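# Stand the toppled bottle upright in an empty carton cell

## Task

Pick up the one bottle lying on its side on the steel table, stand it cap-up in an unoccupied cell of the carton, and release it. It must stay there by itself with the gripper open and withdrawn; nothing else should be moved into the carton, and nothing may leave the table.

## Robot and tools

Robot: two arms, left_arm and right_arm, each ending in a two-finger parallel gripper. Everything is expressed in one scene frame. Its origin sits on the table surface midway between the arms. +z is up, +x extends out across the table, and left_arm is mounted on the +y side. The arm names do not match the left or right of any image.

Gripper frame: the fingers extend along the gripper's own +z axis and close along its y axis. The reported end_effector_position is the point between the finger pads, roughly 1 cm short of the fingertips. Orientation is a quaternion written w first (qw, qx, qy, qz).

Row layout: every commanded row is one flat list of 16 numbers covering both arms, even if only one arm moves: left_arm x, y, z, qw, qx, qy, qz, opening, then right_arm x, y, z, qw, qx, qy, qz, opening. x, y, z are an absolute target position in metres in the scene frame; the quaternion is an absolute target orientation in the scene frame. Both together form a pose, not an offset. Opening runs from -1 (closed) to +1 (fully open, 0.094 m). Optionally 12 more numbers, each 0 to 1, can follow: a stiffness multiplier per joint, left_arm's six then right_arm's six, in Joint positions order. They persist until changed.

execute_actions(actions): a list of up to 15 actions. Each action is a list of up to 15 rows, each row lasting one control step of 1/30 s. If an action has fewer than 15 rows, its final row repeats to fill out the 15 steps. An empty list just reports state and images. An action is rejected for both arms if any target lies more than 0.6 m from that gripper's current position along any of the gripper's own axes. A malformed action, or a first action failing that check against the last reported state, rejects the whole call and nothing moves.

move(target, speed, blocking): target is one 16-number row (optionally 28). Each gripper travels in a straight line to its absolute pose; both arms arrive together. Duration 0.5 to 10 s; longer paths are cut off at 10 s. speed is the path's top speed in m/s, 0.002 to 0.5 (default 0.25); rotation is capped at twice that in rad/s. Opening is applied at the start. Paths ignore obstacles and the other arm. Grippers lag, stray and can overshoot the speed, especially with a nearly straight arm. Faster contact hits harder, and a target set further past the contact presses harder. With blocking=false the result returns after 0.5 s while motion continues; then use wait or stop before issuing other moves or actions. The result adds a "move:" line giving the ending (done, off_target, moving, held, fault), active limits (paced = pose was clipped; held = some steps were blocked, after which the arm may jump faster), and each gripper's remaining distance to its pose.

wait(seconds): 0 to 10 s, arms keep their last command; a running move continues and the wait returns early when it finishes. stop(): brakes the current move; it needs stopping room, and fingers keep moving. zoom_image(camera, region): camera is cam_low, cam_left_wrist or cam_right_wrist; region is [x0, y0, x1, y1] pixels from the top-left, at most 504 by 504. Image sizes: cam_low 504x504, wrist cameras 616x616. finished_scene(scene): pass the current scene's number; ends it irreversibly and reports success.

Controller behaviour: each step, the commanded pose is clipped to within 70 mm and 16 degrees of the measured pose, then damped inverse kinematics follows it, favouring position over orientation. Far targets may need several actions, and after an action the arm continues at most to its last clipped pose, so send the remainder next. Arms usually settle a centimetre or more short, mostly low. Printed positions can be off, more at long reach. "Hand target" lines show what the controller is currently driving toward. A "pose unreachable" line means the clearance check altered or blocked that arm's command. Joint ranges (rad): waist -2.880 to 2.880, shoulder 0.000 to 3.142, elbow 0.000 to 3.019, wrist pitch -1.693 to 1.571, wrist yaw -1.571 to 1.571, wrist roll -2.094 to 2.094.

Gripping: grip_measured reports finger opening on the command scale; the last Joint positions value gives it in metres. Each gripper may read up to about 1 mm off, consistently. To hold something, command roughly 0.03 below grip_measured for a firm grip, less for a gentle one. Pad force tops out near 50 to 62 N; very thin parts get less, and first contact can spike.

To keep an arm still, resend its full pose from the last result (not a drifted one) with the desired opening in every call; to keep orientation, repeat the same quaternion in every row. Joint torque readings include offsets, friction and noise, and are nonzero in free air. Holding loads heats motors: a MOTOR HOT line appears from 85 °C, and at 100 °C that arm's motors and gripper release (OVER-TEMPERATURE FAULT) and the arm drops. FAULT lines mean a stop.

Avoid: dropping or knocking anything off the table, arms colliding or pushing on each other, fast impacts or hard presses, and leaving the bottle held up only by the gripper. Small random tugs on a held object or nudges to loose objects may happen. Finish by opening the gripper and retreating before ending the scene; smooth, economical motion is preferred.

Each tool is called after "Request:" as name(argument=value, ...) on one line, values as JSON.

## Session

Request:
execute_actions(actions=[])

Scene clock: 0.00 s.
left_arm: end_effector_position=(+0.4025, +0.8124, +0.2151) grip_measured=+1.000 end_effector_quat_wxyz=(-0.333, +0.884, -0.320, -0.070) | right_arm: end_effector_position=(+0.3525, -0.3560, +0.1173) grip_measured=+1.000 end_effector_quat_wxyz=(-0.028, +0.485, +0.874, -0.031)
Joint positions: left_arm=[ 0.601  1.792  1.59  -0.774 -0.38  -1.52   0.094] | right_arm=[ 0.078  1.275  0.87  -1.243  0.03   0.969  0.094]
Joint velocities: left_arm=[ 0.005 -0.005 -0.007 -0.002 -0.037 -0.11   0.   ] | right_arm=[-0.015  0.005 -0.002 -0.002 -0.037 -0.081  0.   ]
Joint torques (N m, as the arm reports them, + toward a larger angle): no reading
Hand target (left_arm): +0.407, +0.817, +0.218; -0.337, +0.883, -0.318, -0.067
Hand target (right_arm): +0.359, -0.356, +0.122; -0.021, +0.485, +0.874, -0.027
Joint stiffness scale: left_arm=[1. 1. 1. 1. 1. 1.] | right_arm=[1. 1. 1. 1. 1. 1.]

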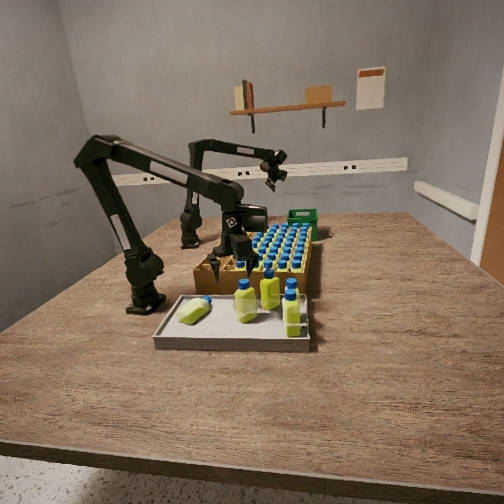

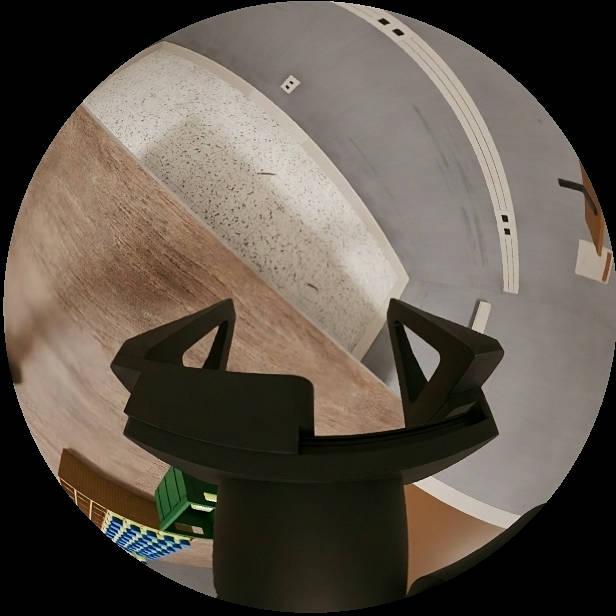

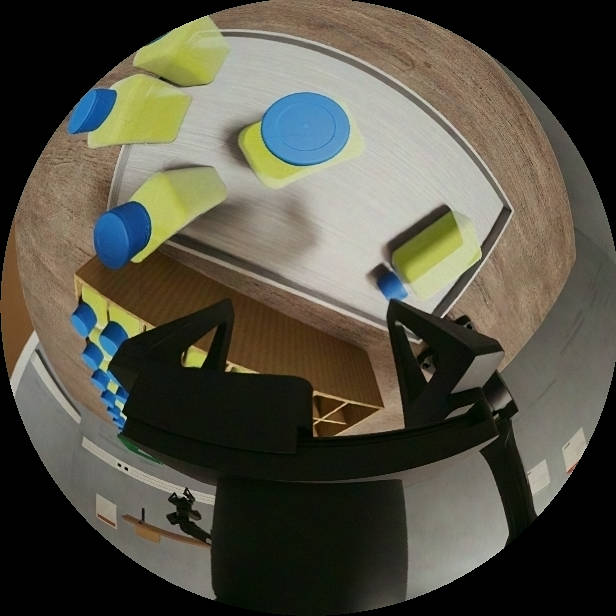

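Request:
move(target=[0.402,0.812,0.215,-0.333,0.884,-0.32,-0.07,1,0.31,-0.36,0.2,0,0,1,0,0.5])

Request:
move(target=[0.402,0.812,0.215,-0.333,0.884,-0.32,-0.07,1,0.24,-0.42,0.12,0,-0.537,0.843,0,0.5], speed=0.3)

Scene clock: 11.47 s.
left_arm: end_effector_position=(+0.4025, +0.8124, +0.2151) grip_measured=+1.000 end_effector_quat_wxyz=(-0.333, +0.884, -0.320, -0.070) | right_arm: end_effector_position=(+0.3005, -0.3561, +0.1795) grip_measured=+0.502 end_effector_quat_wxyz=(-0.022, +0.002, +1.000, -0.001)
Joint positions: left_arm=[ 0.601  1.792  1.59  -0.774 -0.38  -1.52   0.094] | right_arm=[ 0.051  1.048  0.87  -1.437  0.004 -0.068  0.071]
Joint velocities: left_arm=[-0.015 -0.005  0.002 -0.007  0.007  0.022  0.   ] | right_arm=[-0.015 -0.015 -0.002 -0.012 -0.037 -0.037 -0.001]
Joint torques (N m, as the arm reports them, + toward a larger angle): left_arm=[  1.12 -18.42   9.75   1.12  -0.45   0.08] | right_arm=[-1.32 -5.82 10.7   0.1  -0.1  -0.18]
Hand target (left_arm): +0.402, +0.812, +0.215; -0.333, +0.884, -0.320, -0.070
Hand target (right_arm): +0.310, -0.360, +0.198; +0.000, -0.000, +1.000, -0.001
Off the commanded pose (left_arm): 0.001 m, 0 deg.
Off the commanded pose (right_arm): 0.023 m, 3 deg.
Joint stiffness scale: left_arm=[1. 1. 1. 1. 1. 1.] | right_arm=[1. 1. 1. 1. 1. 1.]
move: off_target (right_arm)

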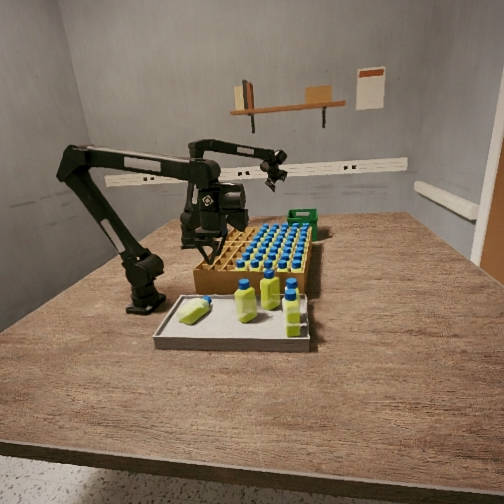

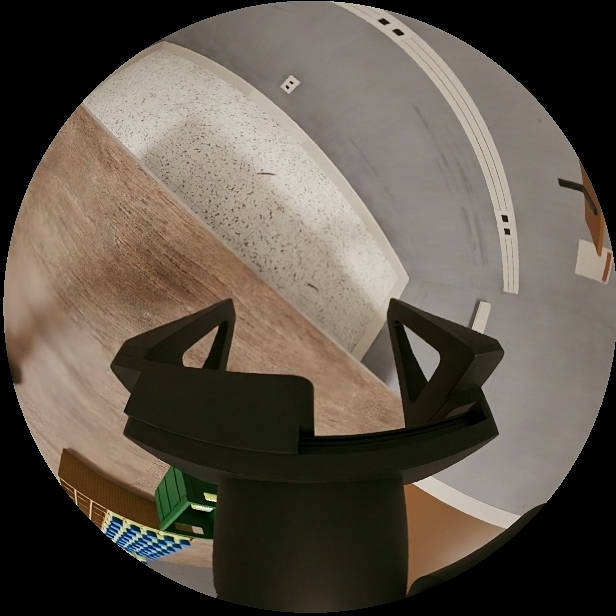

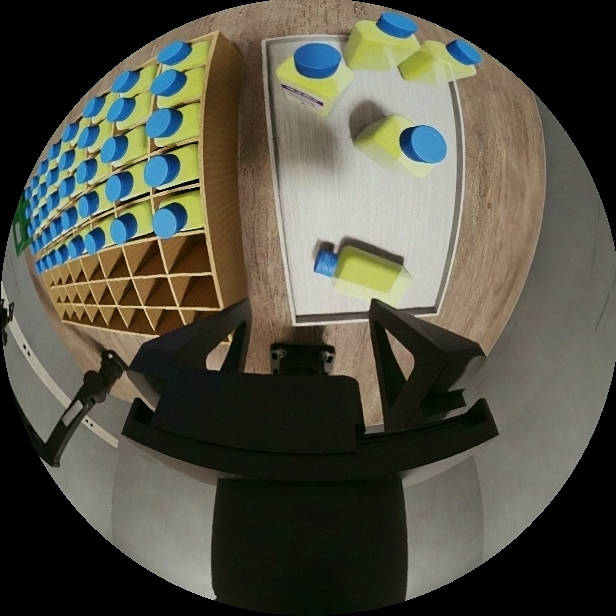

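Scene clock: 14.03 s.
left_arm: end_effector_position=(+0.4025, +0.8124, +0.2151) grip_measured=+1.000 end_effector_quat_wxyz=(-0.333, +0.884, -0.320, -0.070) | right_arm: end_effector_position=(+0.2446, -0.4165, +0.1213) grip_measured=+0.502 end_effector_quat_wxyz=(-0.002, -0.535, +0.845, +0.005)
Joint positions: left_arm=[ 0.601  1.792  1.59  -0.774 -0.38  -1.52   0.094] | right_arm=[-0.257  0.936  0.648 -1.293 -0.003 -1.51   0.071]
Joint velocities: left_arm=[-0.005  0.005 -0.022 -0.002 -0.022 -0.051  0.   ] | right_arm=[ 0.005 -0.005 -0.022 -0.002  0.081 -0.007 -0.001]
Joint torques (N m, as the arm reports them, + toward a larger angle): left_arm=[  1.08 -18.52   9.76   1.19  -0.44   0.07] | right_arm=[-1.64 -4.02  6.56  0.8  -0.15 -0.15]
Hand target (left_arm): +0.402, +0.812, +0.215; -0.333, +0.884, -0.320, -0.070
Hand target (right_arm): +0.242, -0.418, +0.119; +0.003, -0.537, +0.843, +0.001
Off the commanded pose (left_arm): 0.001 m, 0 deg.
Off the commanded pose (right_arm): 0.006 m, 1 deg.
Joint stiffness scale: left_arm=[1. 1. 1. 1. 1. 1.] | right_arm=[1. 1. 1. 1. 1. 1.]
move: done

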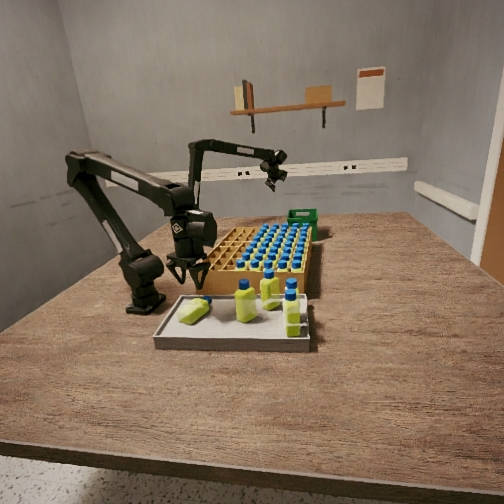

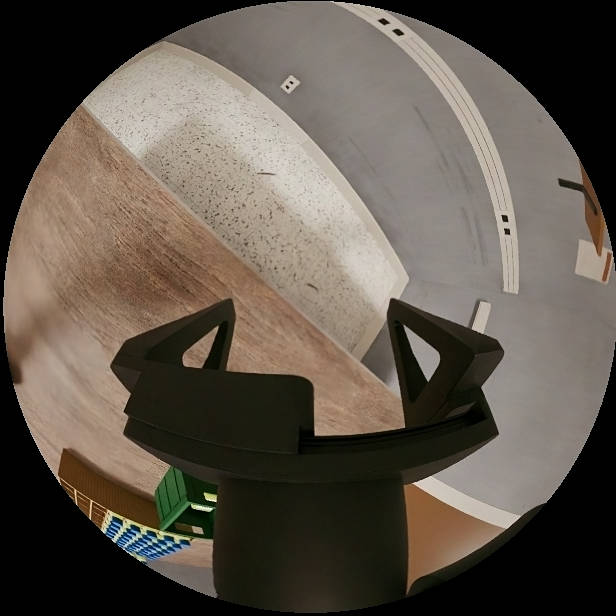

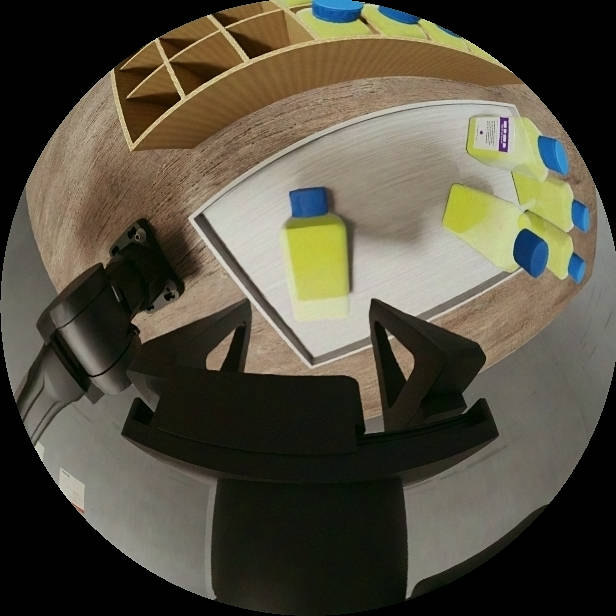

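Request:
move(target=[0.3,0.5,0.25,-0.333,0.884,-0.32,-0.07,1,0.268,-0.365,0.065,-0.158,-0.549,0.814,-0.107,0.1])

Scene clock: 20.40 s.
left_arm: end_effector_position=(+0.3028, +0.5000, +0.2505) grip_measured=+1.000 end_effector_quat_wxyz=(-0.338, +0.881, -0.324, -0.061) | right_arm: end_effector_position=(+0.2660, -0.3707, +0.0714) grip_measured=+0.102 end_effector_quat_wxyz=(-0.161, -0.550, +0.812, -0.106)
Joint positions: left_arm=[ 0.147  1.109  0.977 -1.035 -0.591 -1.957  0.094] | right_arm=[ 0.229  1.174  0.614 -1.203  0.338 -1.052  0.052]
Joint velocities: left_arm=[-0.015 -0.015 -0.012 -0.017 -0.051 -0.022  0.   ] | right_arm=[-0.015 -0.015 -0.012  0.007 -0.051 -0.051 -0.   ]
Joint torques (N m, as the arm reports them, + toward a larger angle): left_arm=[ 2.2  -5.69  9.65 -0.02 -0.64 -0.07] | right_arm=[ 1.29 -4.03  5.74  0.31  0.24  0.19]
Hand target (left_arm): +0.300, +0.501, +0.246; -0.332, +0.885, -0.320, -0.069
Hand target (right_arm): +0.265, -0.369, +0.067; -0.164, -0.548, +0.813, -0.107
Off the commanded pose (left_arm): 0.003 m, 1 deg.
Off the commanded pose (right_arm): 0.009 m, 0 deg.
Joint stiffness scale: left_arm=[1. 1. 1. 1. 1. 1.] | right_arm=[1. 1. 1. 1. 1. 1.]
move: done

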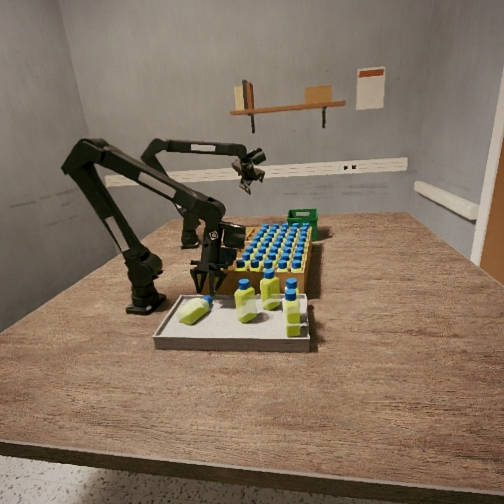

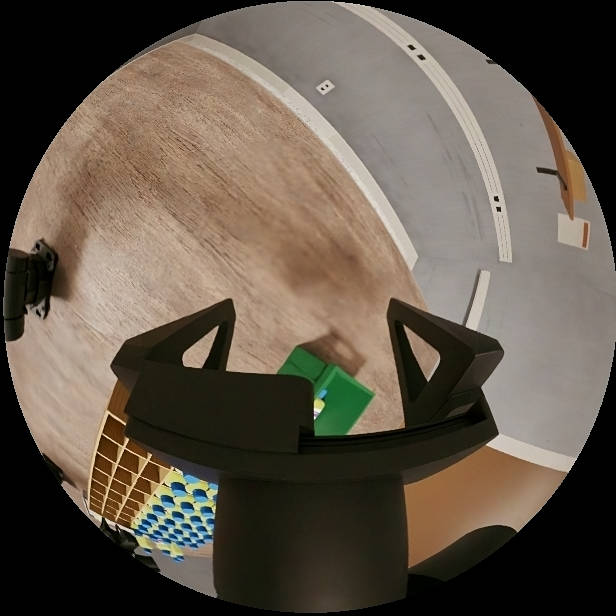

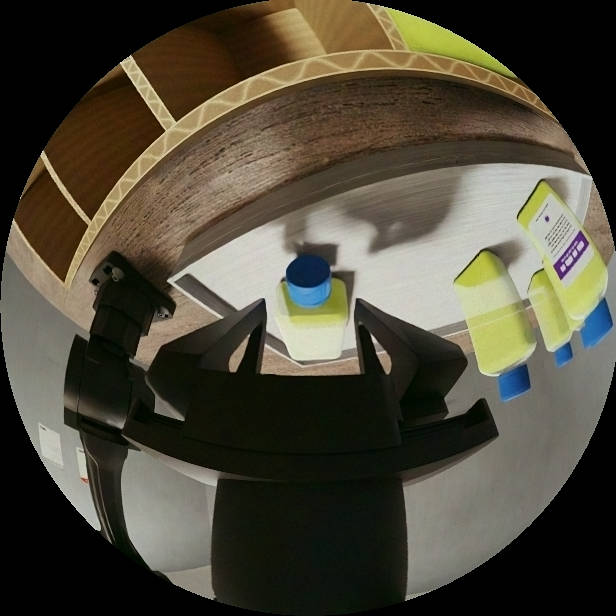

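Request:
move(target=[0.3,0.5,0.25,-0.333,0.884,-0.32,-0.07,1,0.262,-0.378,0.03,-0.158,-0.549,0.814,-0.107,0.1], speed=0.04)

Request:
zoom_image(camera="cam_low", region=[160,230,270,340])

Scene clock: 24.97 s.
left_arm: end_effector_position=(+0.3001, +0.4996, +0.2497) grip_measured=+1.000 end_effector_quat_wxyz=(-0.336, +0.882, -0.323, -0.066) | right_arm: end_effector_position=(+0.2749, -0.3688, +0.0460) grip_measured=+0.102 end_effector_quat_wxyz=(-0.130, -0.555, +0.814, -0.115)
Joint positions: left_arm=[ 0.147  1.109  0.977 -1.048 -0.595 -1.963  0.094] | right_arm=[ 0.225  1.202  0.564 -1.058  0.327 -1.073  0.052]
Joint velocities: left_arm=[-0.015  0.005 -0.007 -0.002  0.007 -0.11   0.   ] | right_arm=[ 0.015 -0.005 -0.002  0.002 -0.022 -0.022 -0.   ]
Joint torques (N m, as the arm reports them, + toward a larger angle): left_arm=[ 1.07 -5.73 10.42  0.01 -0.68 -0.08] | right_arm=[-1.95 -1.93  4.09  0.61  0.65  0.  ]
Hand target (left_arm): +0.300, +0.500, +0.250; -0.333, +0.884, -0.320, -0.070
Hand target (right_arm): +0.261, -0.377, +0.032; -0.158, -0.549, +0.814, -0.106
Off the commanded pose (left_arm): 0.001 m, 1 deg.
Off the commanded pose (right_arm): 0.022 m, 3 deg.
Joint stiffness scale: left_arm=[1. 1. 1. 1. 1. 1.] | right_arm=[1. 1. 1. 1. 1. 1.]
move: off_target (right_arm)

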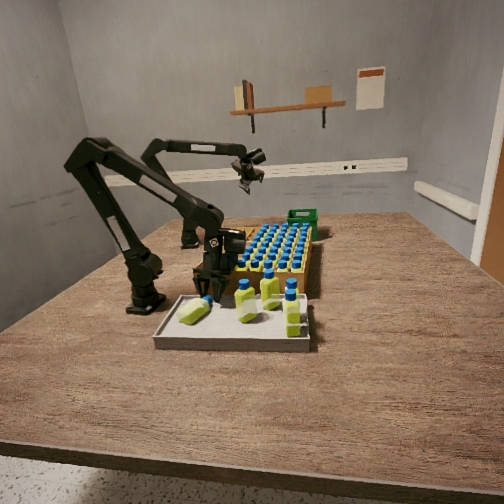

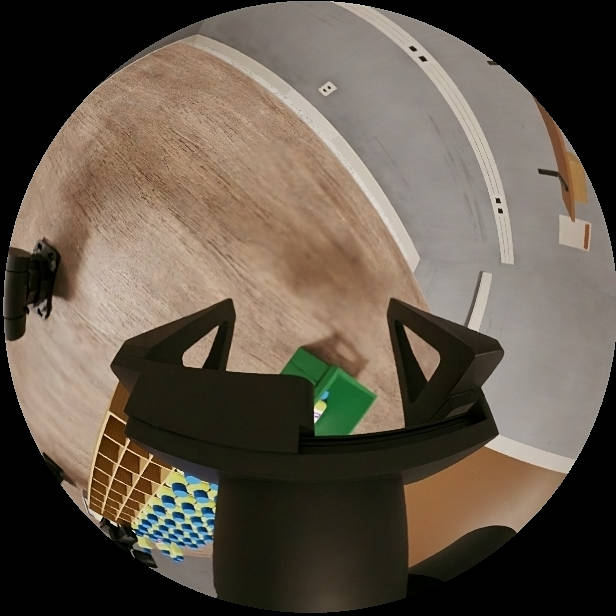

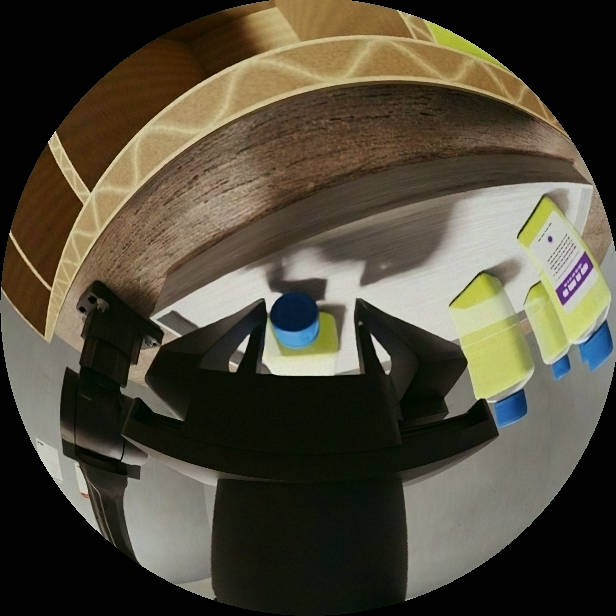

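Region (160, 230, 270, 340) of cam_low's 504x504 image, scaled by 4.582, with more detail than that image has.

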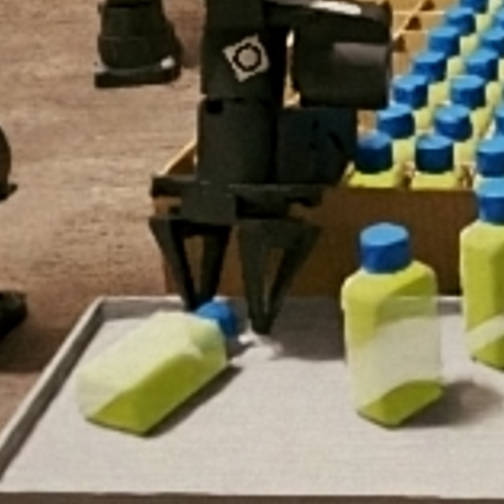

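Request:
move(target=[0.3,0.5,0.25,-0.333,0.884,-0.32,-0.07,1,0.26,-0.381,0.052,-0.13,-0.555,0.814,-0.088,0.1], speed=0.03)

Request:
zoom_image(camera="cam_low", region=[160,230,270,340])

Scene clock: 29.70 s.
left_arm: end_effector_position=(+0.3001, +0.4996, +0.2497) grip_measured=+1.000 end_effector_quat_wxyz=(-0.336, +0.882, -0.323, -0.066) | right_arm: end_effector_position=(+0.2679, -0.3777, +0.0525) grip_measured=+0.102 end_effector_quat_wxyz=(-0.125, -0.554, +0.818, -0.093)
Joint positions: left_arm=[ 0.147  1.109  0.977 -1.048 -0.595 -1.963  0.094] | right_arm=[ 0.162  1.164  0.564 -1.088  0.291 -1.134  0.052]
Joint velocities: left_arm=[-0.024  0.005 -0.012  0.007 -0.066 -0.007  0.   ] | right_arm=[ 0.005 -0.005  0.002 -0.022  0.022 -0.11   0.   ]
Joint torques (N m, as the arm reports them, + toward a larger angle): left_arm=[ 1.24 -5.84 10.58  0.04 -0.68 -0.06] | right_arm=[-1.14 -5.42  5.3  -0.11  0.05 -0.23]
Hand target (left_arm): +0.300, +0.500, +0.250; -0.333, +0.884, -0.320, -0.070
Hand target (right_arm): +0.260, -0.380, +0.052; -0.129, -0.556, +0.816, -0.088
Off the commanded pose (left_arm): 0.001 m, 1 deg.
Off the commanded pose (right_arm): 0.009 m, 1 deg.
Joint stiffness scale: left_arm=[1. 1. 1. 1. 1. 1.] | right_arm=[1. 1. 1. 1. 1. 1.]
move: done

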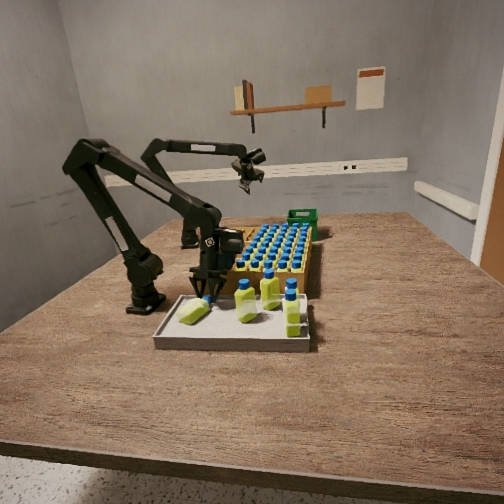

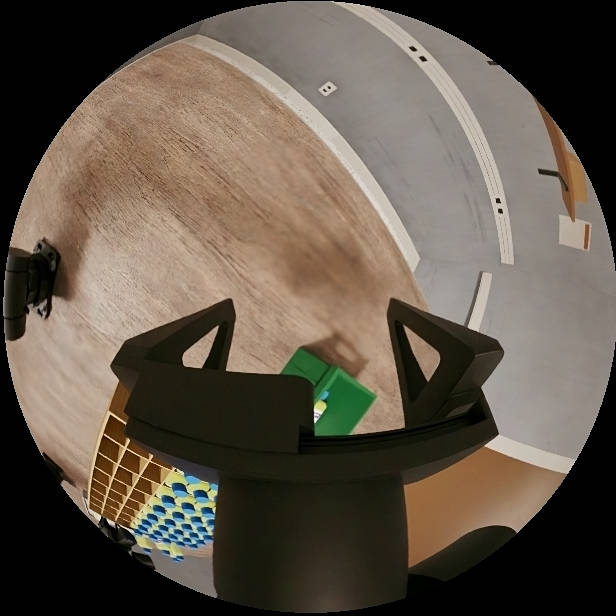

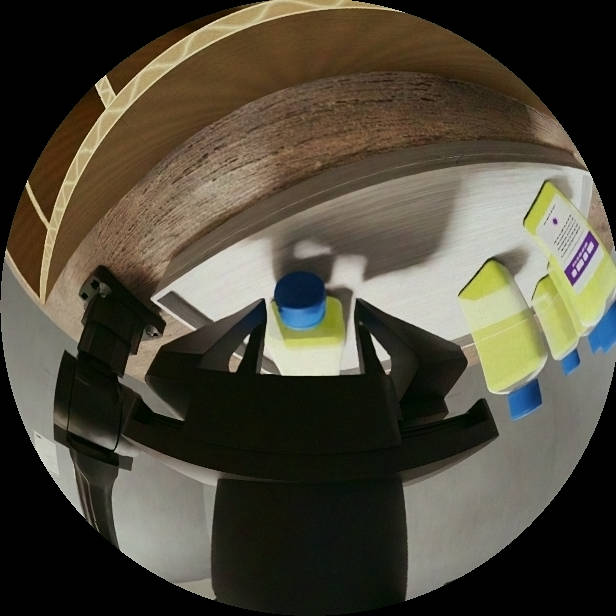

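Region (160, 230, 270, 340) of cam_low's 504x504 image, scaled by 4.582, with more detail than that image has.

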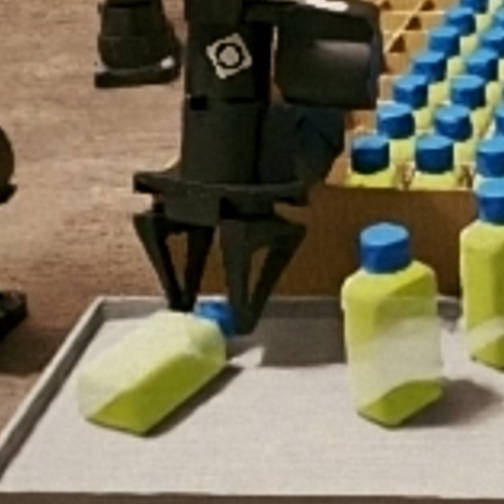

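Request:
move(target=[0.3,0.5,0.25,-0.333,0.884,-0.32,-0.07,1,0.253,-0.378,0.038,-0.13,-0.555,0.814,-0.088,0.1], speed=0.03)

Scene clock: 32.10 s.
left_arm: end_effector_position=(+0.3001, +0.4996, +0.2497) grip_measured=+1.000 end_effector_quat_wxyz=(-0.336, +0.882, -0.323, -0.066) | right_arm: end_effector_position=(+0.2619, -0.3777, +0.0456) grip_measured=+0.102 end_effector_quat_wxyz=(-0.124, -0.555, +0.817, -0.093)
Joint positions: left_arm=[ 0.147  1.109  0.977 -1.048 -0.595 -1.963  0.094] | right_arm=[ 0.162  1.16   0.539 -1.066  0.29  -1.137  0.052]
Joint velocities: left_arm=[-0.034 -0.015  0.017 -0.022 -0.022  0.022  0.   ] | right_arm=[ 0.005 -0.015 -0.002  0.007  0.022 -0.022 -0.001]
Joint torques (N m, as the arm reports them, + toward a larger angle): left_arm=[ 0.94 -5.31 10.49  0.08 -0.68 -0.04] | right_arm=[ 0.01 -4.01  4.44  0.68  0.1  -0.04]
Hand target (left_arm): +0.300, +0.500, +0.250; -0.333, +0.884, -0.320, -0.070
Hand target (right_arm): +0.253, -0.378, +0.038; -0.130, -0.556, +0.816, -0.088
Off the commanded pose (left_arm): 0.001 m, 1 deg.
Off the commanded pose (right_arm): 0.012 m, 1 deg.
Joint stiffness scale: left_arm=[1. 1. 1. 1. 1. 1.] | right_arm=[1. 1. 1. 1. 1. 1.]
move: off_target (right_arm)

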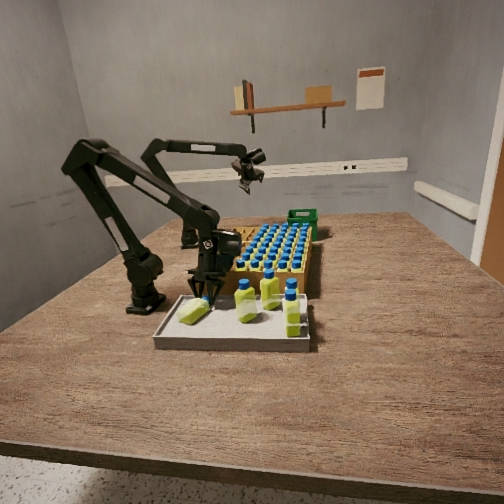

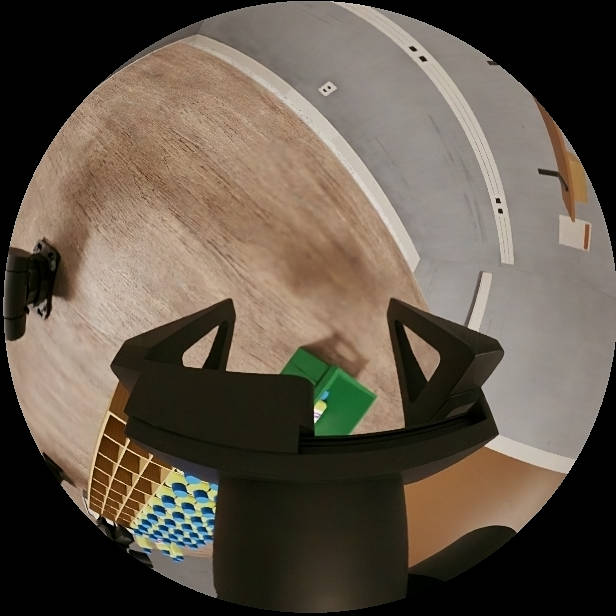

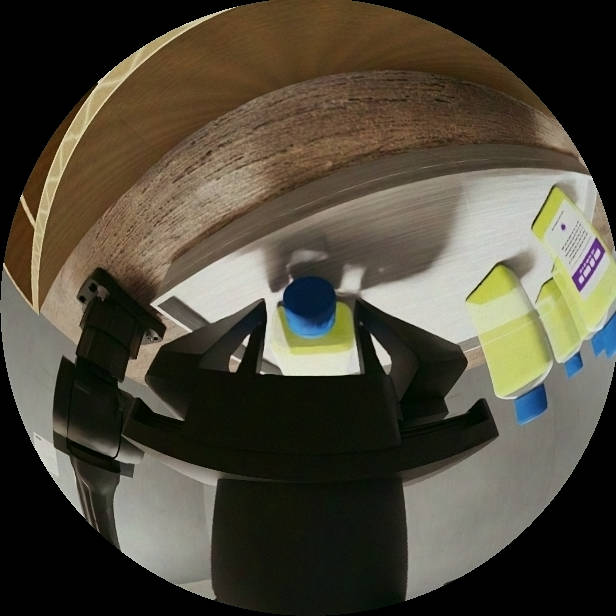

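Request:
execute_actions(actions=[[[0.3,0.5,0.25,-0.333,0.884,-0.32,-0.07,1,0.253,-0.378,0.034,-0.13,-0.555,0.814,-0.088,0.1]],[[0.3,0.5,0.25,-0.333,0.884,-0.32,-0.07,1,0.253,-0.378,0.034,-0.13,-0.555,0.814,-0.088,-0.5]],[[0.3,0.5,0.25,-0.333,0.884,-0.32,-0.07,1,0.253,-0.378,0.034,-0.13,-0.555,0.814,-0.088,-0.5]]])

Scene clock: 36.17 s.
left_arm: end_effector_position=(+0.3001, +0.4996, +0.2497) grip_measured=+1.000 end_effector_quat_wxyz=(-0.336, +0.882, -0.323, -0.066) | right_arm: end_effector_position=(+0.2626, -0.3778, +0.0448) grip_measured=-0.455 end_effector_quat_wxyz=(-0.122, -0.554, +0.818, -0.095)
Joint positions: left_arm=[ 0.147  1.109  0.977 -1.048 -0.595 -1.963  0.094] | right_arm=[ 0.161  1.158  0.536 -1.058  0.29  -1.137  0.026]
Joint velocities: left_arm=[-0.005 -0.005  0.007  0.002 -0.007 -0.007  0.   ] | right_arm=[-0.015 -0.005 -0.017  0.012  0.022 -0.007 -0.   ]
Joint torques (N m, as the arm reports them, + toward a larger angle): left_arm=[ 0.83 -6.16 10.47  0.07 -0.72 -0.05] | right_arm=[-0.66 -3.09  4.06  0.75  0.15  0.01]
Hand target (left_arm): +0.300, +0.500, +0.250; -0.333, +0.884, -0.320, -0.070
Hand target (right_arm): +0.253, -0.378, +0.035; -0.130, -0.556, +0.816, -0.088
Off the commanded pose (left_arm): 0.001 m, 1 deg.
Off the commanded pose (right_arm): 0.014 m, 1 deg.
Joint stiffness scale: left_arm=[1. 1. 1. 1. 1. 1.] | right_arm=[1. 1. 1. 1. 1. 1.]

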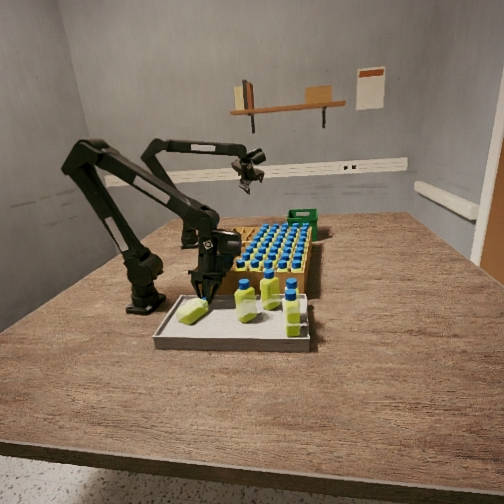

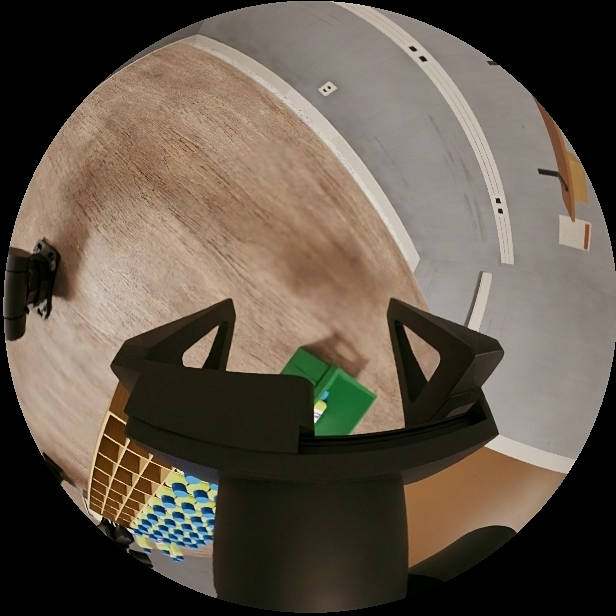

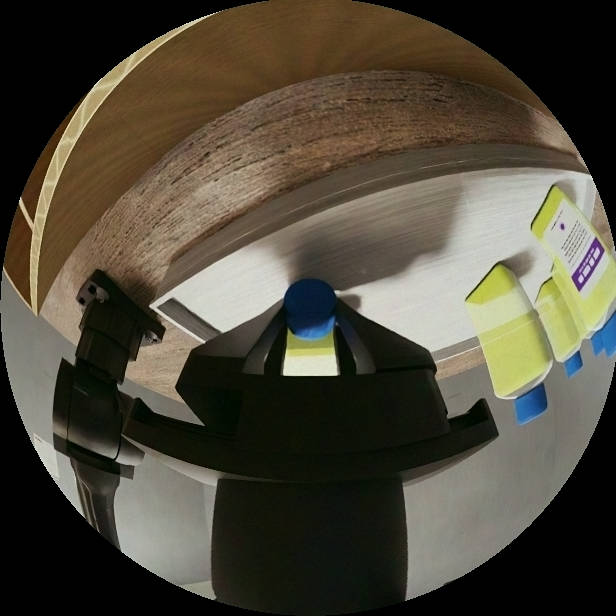

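Request:
move(target=[0.3,0.5,0.25,-0.333,0.884,-0.32,-0.07,1,0.265,-0.385,0.2,-0.13,-0.555,0.814,-0.088,-0.5], speed=0.12)

Request:
move(target=[0.3,0.5,0.25,-0.333,0.884,-0.32,-0.07,1,0.3,-0.3,0.27,0.35,0,0.937,0,-0.5])

Request:
zoom_image(camera="cam_low", region=[160,150,310,300])

Scene clock: 41.90 s.
left_arm: end_effector_position=(+0.3001, +0.4996, +0.2497) grip_measured=+1.000 end_effector_quat_wxyz=(-0.336, +0.882, -0.323, -0.066) | right_arm: end_effector_position=(+0.2548, -0.3812, +0.1779) grip_measured=-0.455 end_effector_quat_wxyz=(-0.150, -0.558, +0.813, -0.075)
Joint positions: left_arm=[ 0.147  1.109  0.977 -1.048 -0.595 -1.963  0.094] | right_arm=[ 0.146  1.004  0.81  -1.552  0.289 -1.154  0.026]
Joint velocities: left_arm=[-0.015 -0.005  0.017 -0.002  0.022 -0.051  0.   ] | right_arm=[-0.024 -0.015 -0.002 -0.002 -0.066  0.007  0.001]
Joint torques (N m, as the arm reports them, + toward a larger angle): left_arm=[ 1.25 -5.95 10.48 -0.04 -0.67 -0.02] | right_arm=[-2.07 -4.81 11.1  -0.38  0.31 -0.15]
Hand target (left_arm): +0.300, +0.500, +0.250; -0.333, +0.884, -0.320, -0.070
Hand target (right_arm): +0.266, -0.385, +0.199; -0.130, -0.556, +0.816, -0.088
Off the commanded pose (left_arm): 0.001 m, 1 deg.
Off the commanded pose (right_arm): 0.025 m, 3 deg.
Joint stiffness scale: left_arm=[1. 1. 1. 1. 1. 1.] | right_arm=[1. 1. 1. 1. 1. 1.]
move: off_target (right_arm)

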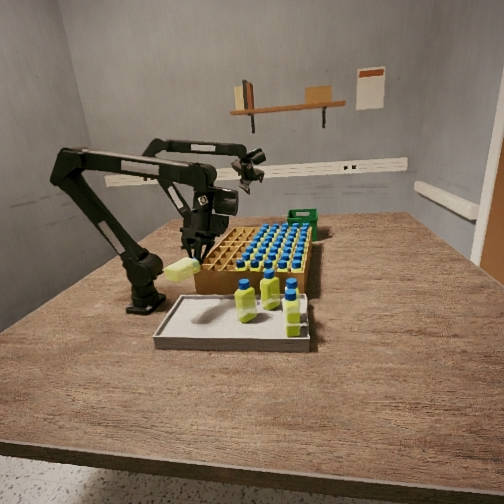

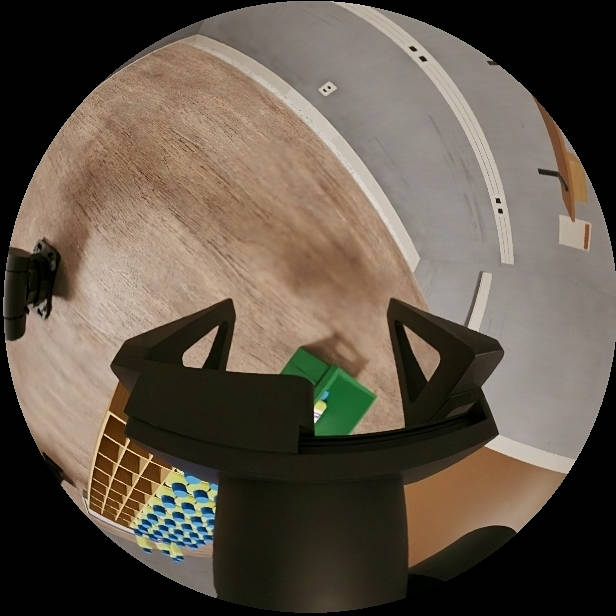

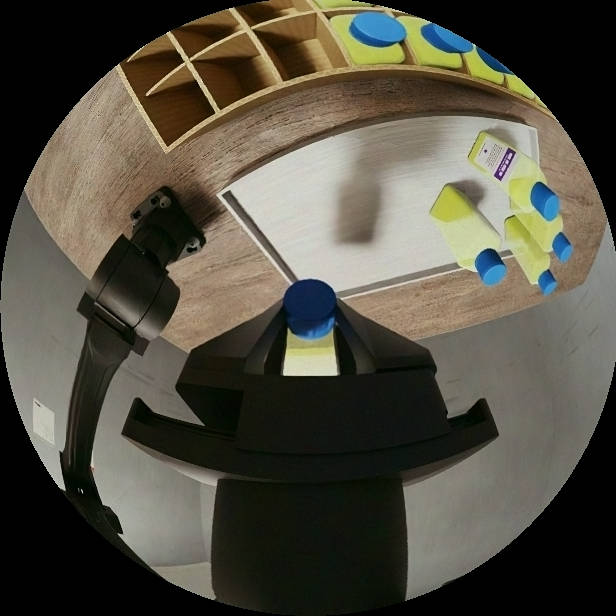

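Scene clock: 45.63 s.
left_arm: end_effector_position=(+0.3001, +0.4996, +0.2497) grip_measured=+1.000 end_effector_quat_wxyz=(-0.336, +0.882, -0.323, -0.066) | right_arm: end_effector_position=(+0.3009, -0.3038, +0.2619) grip_measured=-0.455 end_effector_quat_wxyz=(+0.338, -0.009, +0.941, -0.016)
Joint positions: left_arm=[ 0.147  1.109  0.977 -1.048 -0.595 -1.963  0.094] | right_arm=[ 0.372  0.533  0.72  -1.087  0.181  0.167  0.026]
Joint velocities: left_arm=[ 0.005 -0.015 -0.012 -0.007  0.007 -0.007  0.   ] | right_arm=[-0.005 -0.005 -0.012  0.002 -0.022 -0.007 -0.   ]
Joint torques (N m, as the arm reports them, + toward a larger angle): left_arm=[ 1.48 -5.66 10.43  0.01 -0.66 -0.05] | right_arm=[ 1.04 -0.95  8.08  2.42  0.26  0.11]
Hand target (left_arm): +0.300, +0.500, +0.250; -0.333, +0.884, -0.320, -0.070
Hand target (right_arm): +0.302, -0.301, +0.265; +0.352, -0.005, +0.936, -0.009
Off the commanded pose (left_arm): 0.001 m, 1 deg.
Off the commanded pose (right_arm): 0.009 m, 3 deg.
Joint stiffness scale: left_arm=[1. 1. 1. 1. 1. 1.] | right_arm=[1. 1. 1. 1. 1. 1.]
move: off_target (right_arm)

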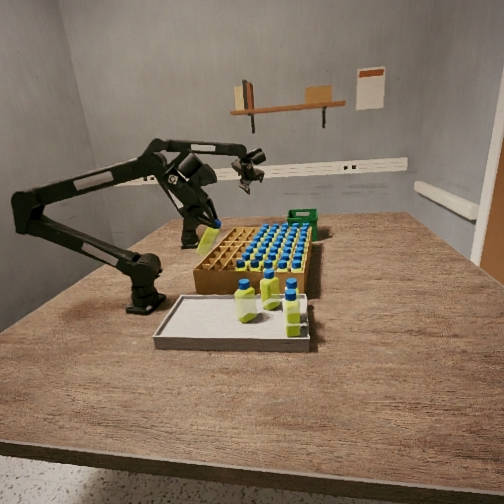

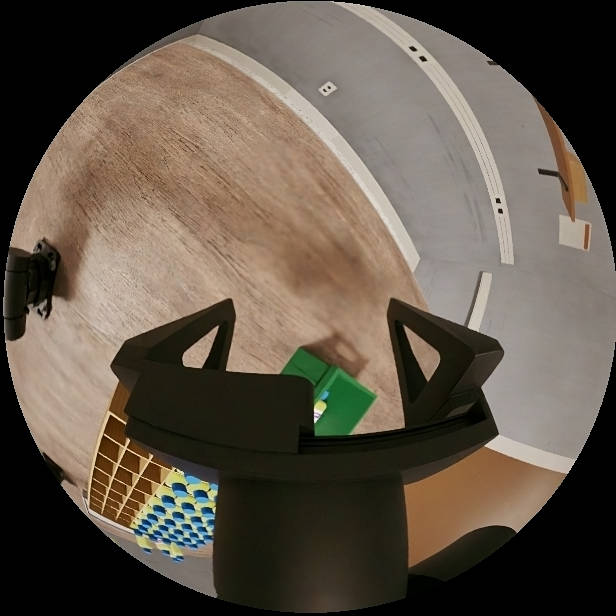

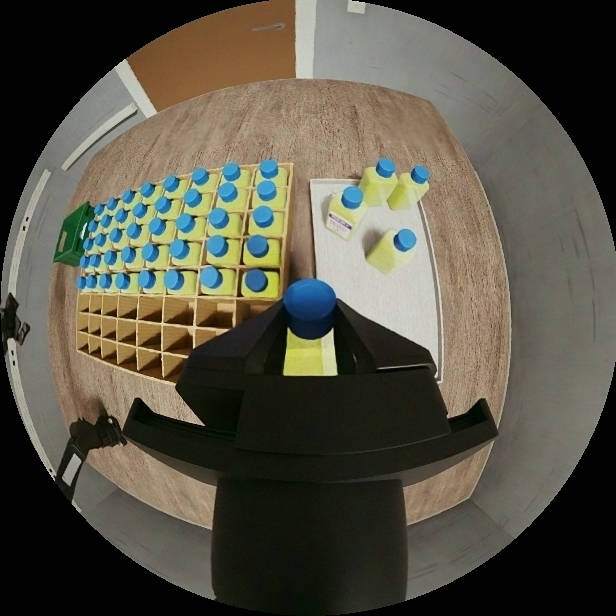

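Region (160, 150, 310, 300) of cam_low's 504x504 image, scaled by 3.360, with more detail than that image has.

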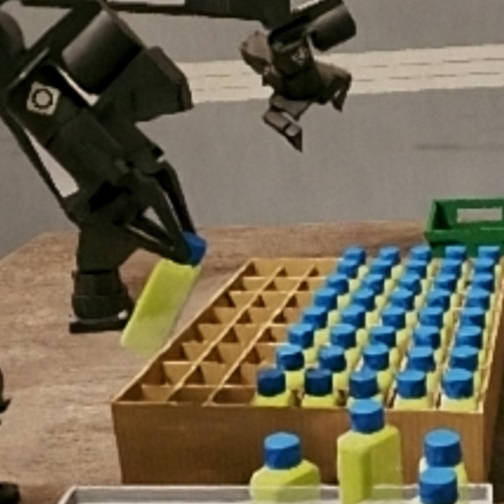

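Request:
move(target=[0.3,0.5,0.25,-0.333,0.884,-0.32,-0.07,1,0.3,-0.225,0.235,0.55,0,0.835,0,-0.5], speed=0.15)

Request:
zoom_image(camera="cam_low", region=[160,170,290,300])

Scene clock: 55.33 s.
left_arm: end_effector_position=(+0.3001, +0.4996, +0.2497) grip_measured=+1.000 end_effector_quat_wxyz=(-0.336, +0.882, -0.323, -0.066) | right_arm: end_effector_position=(+0.3014, -0.2296, +0.2321) grip_measured=-0.455 end_effector_quat_wxyz=(+0.545, -0.011, +0.838, -0.020)
Joint positions: left_arm=[ 0.147  1.109  0.977 -1.048 -0.595 -1.963  0.094] | right_arm=[ 0.963  0.43   0.413 -0.582  0.768  0.392  0.026]
Joint velocities: left_arm=[-0.015 -0.015  0.007 -0.012  0.007  0.037  0.   ] | right_arm=[-0.015 -0.005  0.007  0.007  0.037 -0.066 -0.   ]
Joint torques (N m, as the arm reports them, + toward a larger angle): left_arm=[ 1.39 -5.7  10.42  0.03 -0.66 -0.06] | right_arm=[0.92 0.64 8.53 2.54 0.56 0.18]
Hand target (left_arm): +0.300, +0.500, +0.250; -0.333, +0.884, -0.320, -0.070
Hand target (right_arm): +0.301, -0.227, +0.234; +0.552, -0.003, +0.834, -0.009
Off the commanded pose (left_arm): 0.001 m, 1 deg.
Off the commanded pose (right_arm): 0.006 m, 3 deg.
Joint stiffness scale: left_arm=[1. 1. 1. 1. 1. 1.] | right_arm=[1. 1. 1. 1. 1. 1.]
move: off_target (right_arm)

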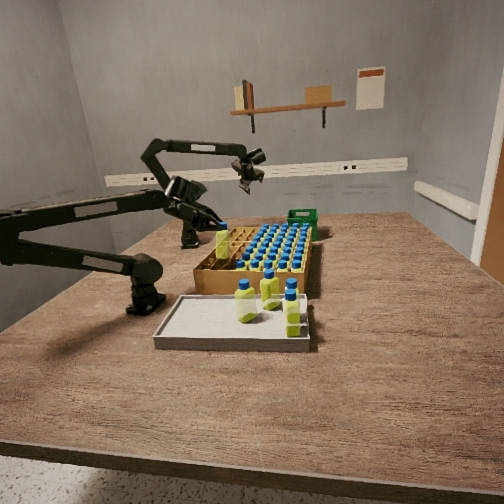

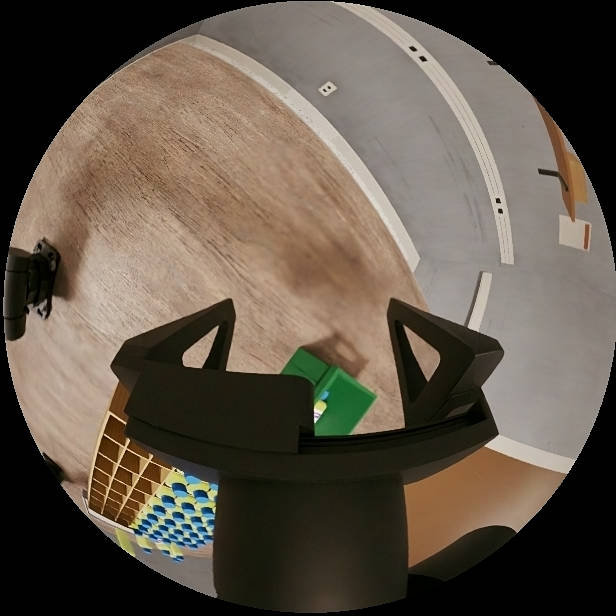

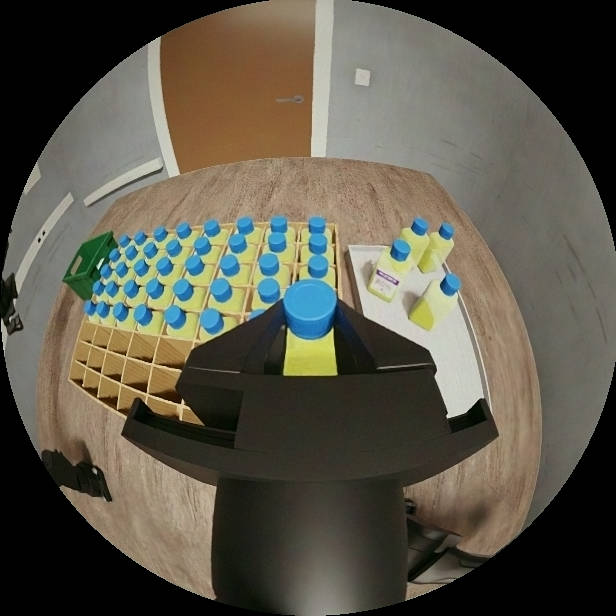

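Region (160, 170, 290, 300) of cam_low's 504x504 image, scaled by 3.877, with more detail than that image has.

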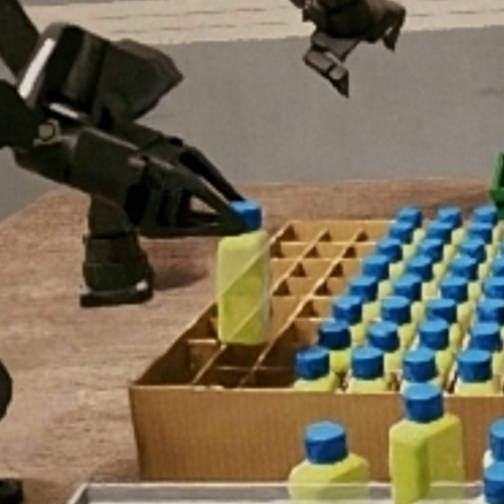

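Request:
move(target=[0.3,0.5,0.25,-0.333,0.884,-0.32,-0.07,1,0.31,-0.236,0.205,0.55,0,0.835,0,-0.5], speed=0.04)

Request:
zoom_image(camera="cam_low", region=[180,200,280,300])

Scene clock: 58.77 s.
left_arm: end_effector_position=(+0.3001, +0.4996, +0.2497) grip_measured=+1.000 end_effector_quat_wxyz=(-0.336, +0.882, -0.323, -0.066) | right_arm: end_effector_position=(+0.3077, -0.2331, +0.2006) grip_measured=-0.455 end_effector_quat_wxyz=(+0.541, -0.003, +0.841, -0.001)
Joint positions: left_arm=[ 0.147  1.109  0.977 -1.048 -0.595 -1.963  0.094] | right_arm=[ 0.894  0.43   0.329 -0.465  0.685  0.376  0.026]
Joint velocities: left_arm=[-0.015  0.005  0.012 -0.007  0.051 -0.007  0.   ] | right_arm=[ 0.015 -0.005 -0.002 -0.002 -0.022  0.051  0.001]
Joint torques (N m, as the arm reports them, + toward a larger angle): left_arm=[ 1.59 -5.62 10.44  0.14 -0.7  -0.04] | right_arm=[-1.32  0.45  8.37  2.56  0.27 -0.18]
Hand target (left_arm): +0.300, +0.500, +0.250; -0.333, +0.884, -0.320, -0.070
Hand target (right_arm): +0.310, -0.236, +0.205; +0.550, +0.001, +0.835, +0.000
Off the commanded pose (left_arm): 0.001 m, 1 deg.
Off the commanded pose (right_arm): 0.006 m, 1 deg.
Joint stiffness scale: left_arm=[1. 1. 1. 1. 1. 1.] | right_arm=[1. 1. 1. 1. 1. 1.]
move: done

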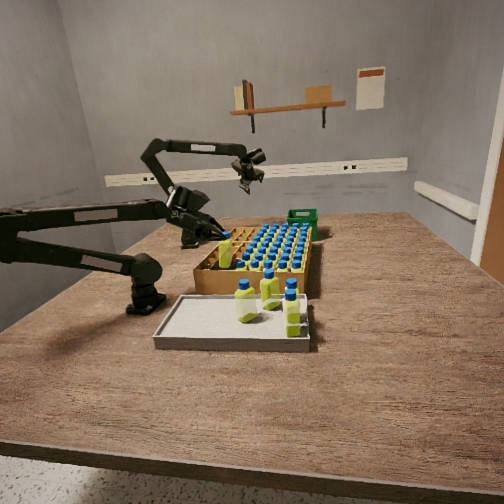

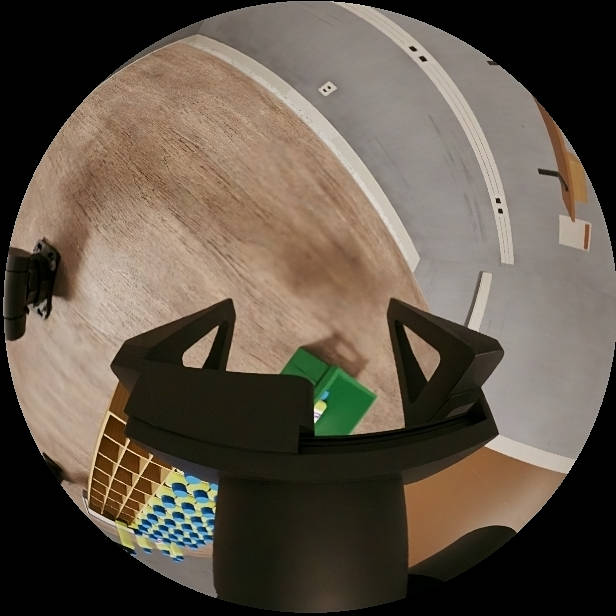

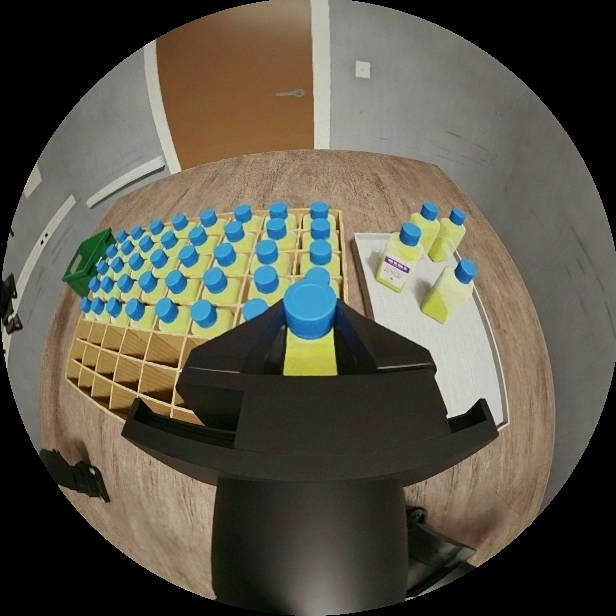

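Region (180, 200, 280, 300) of cam_low's 504x504 image, scaled by 5.040, with more detail than that image has.

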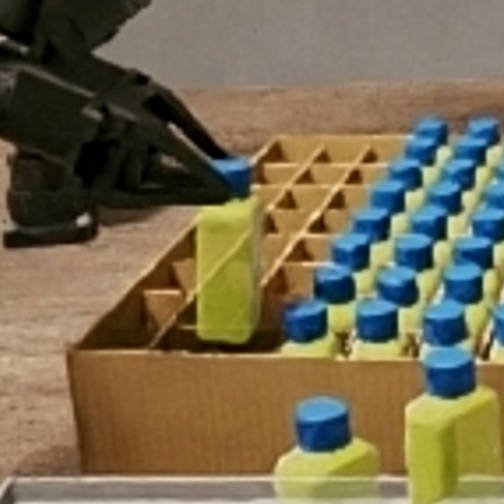

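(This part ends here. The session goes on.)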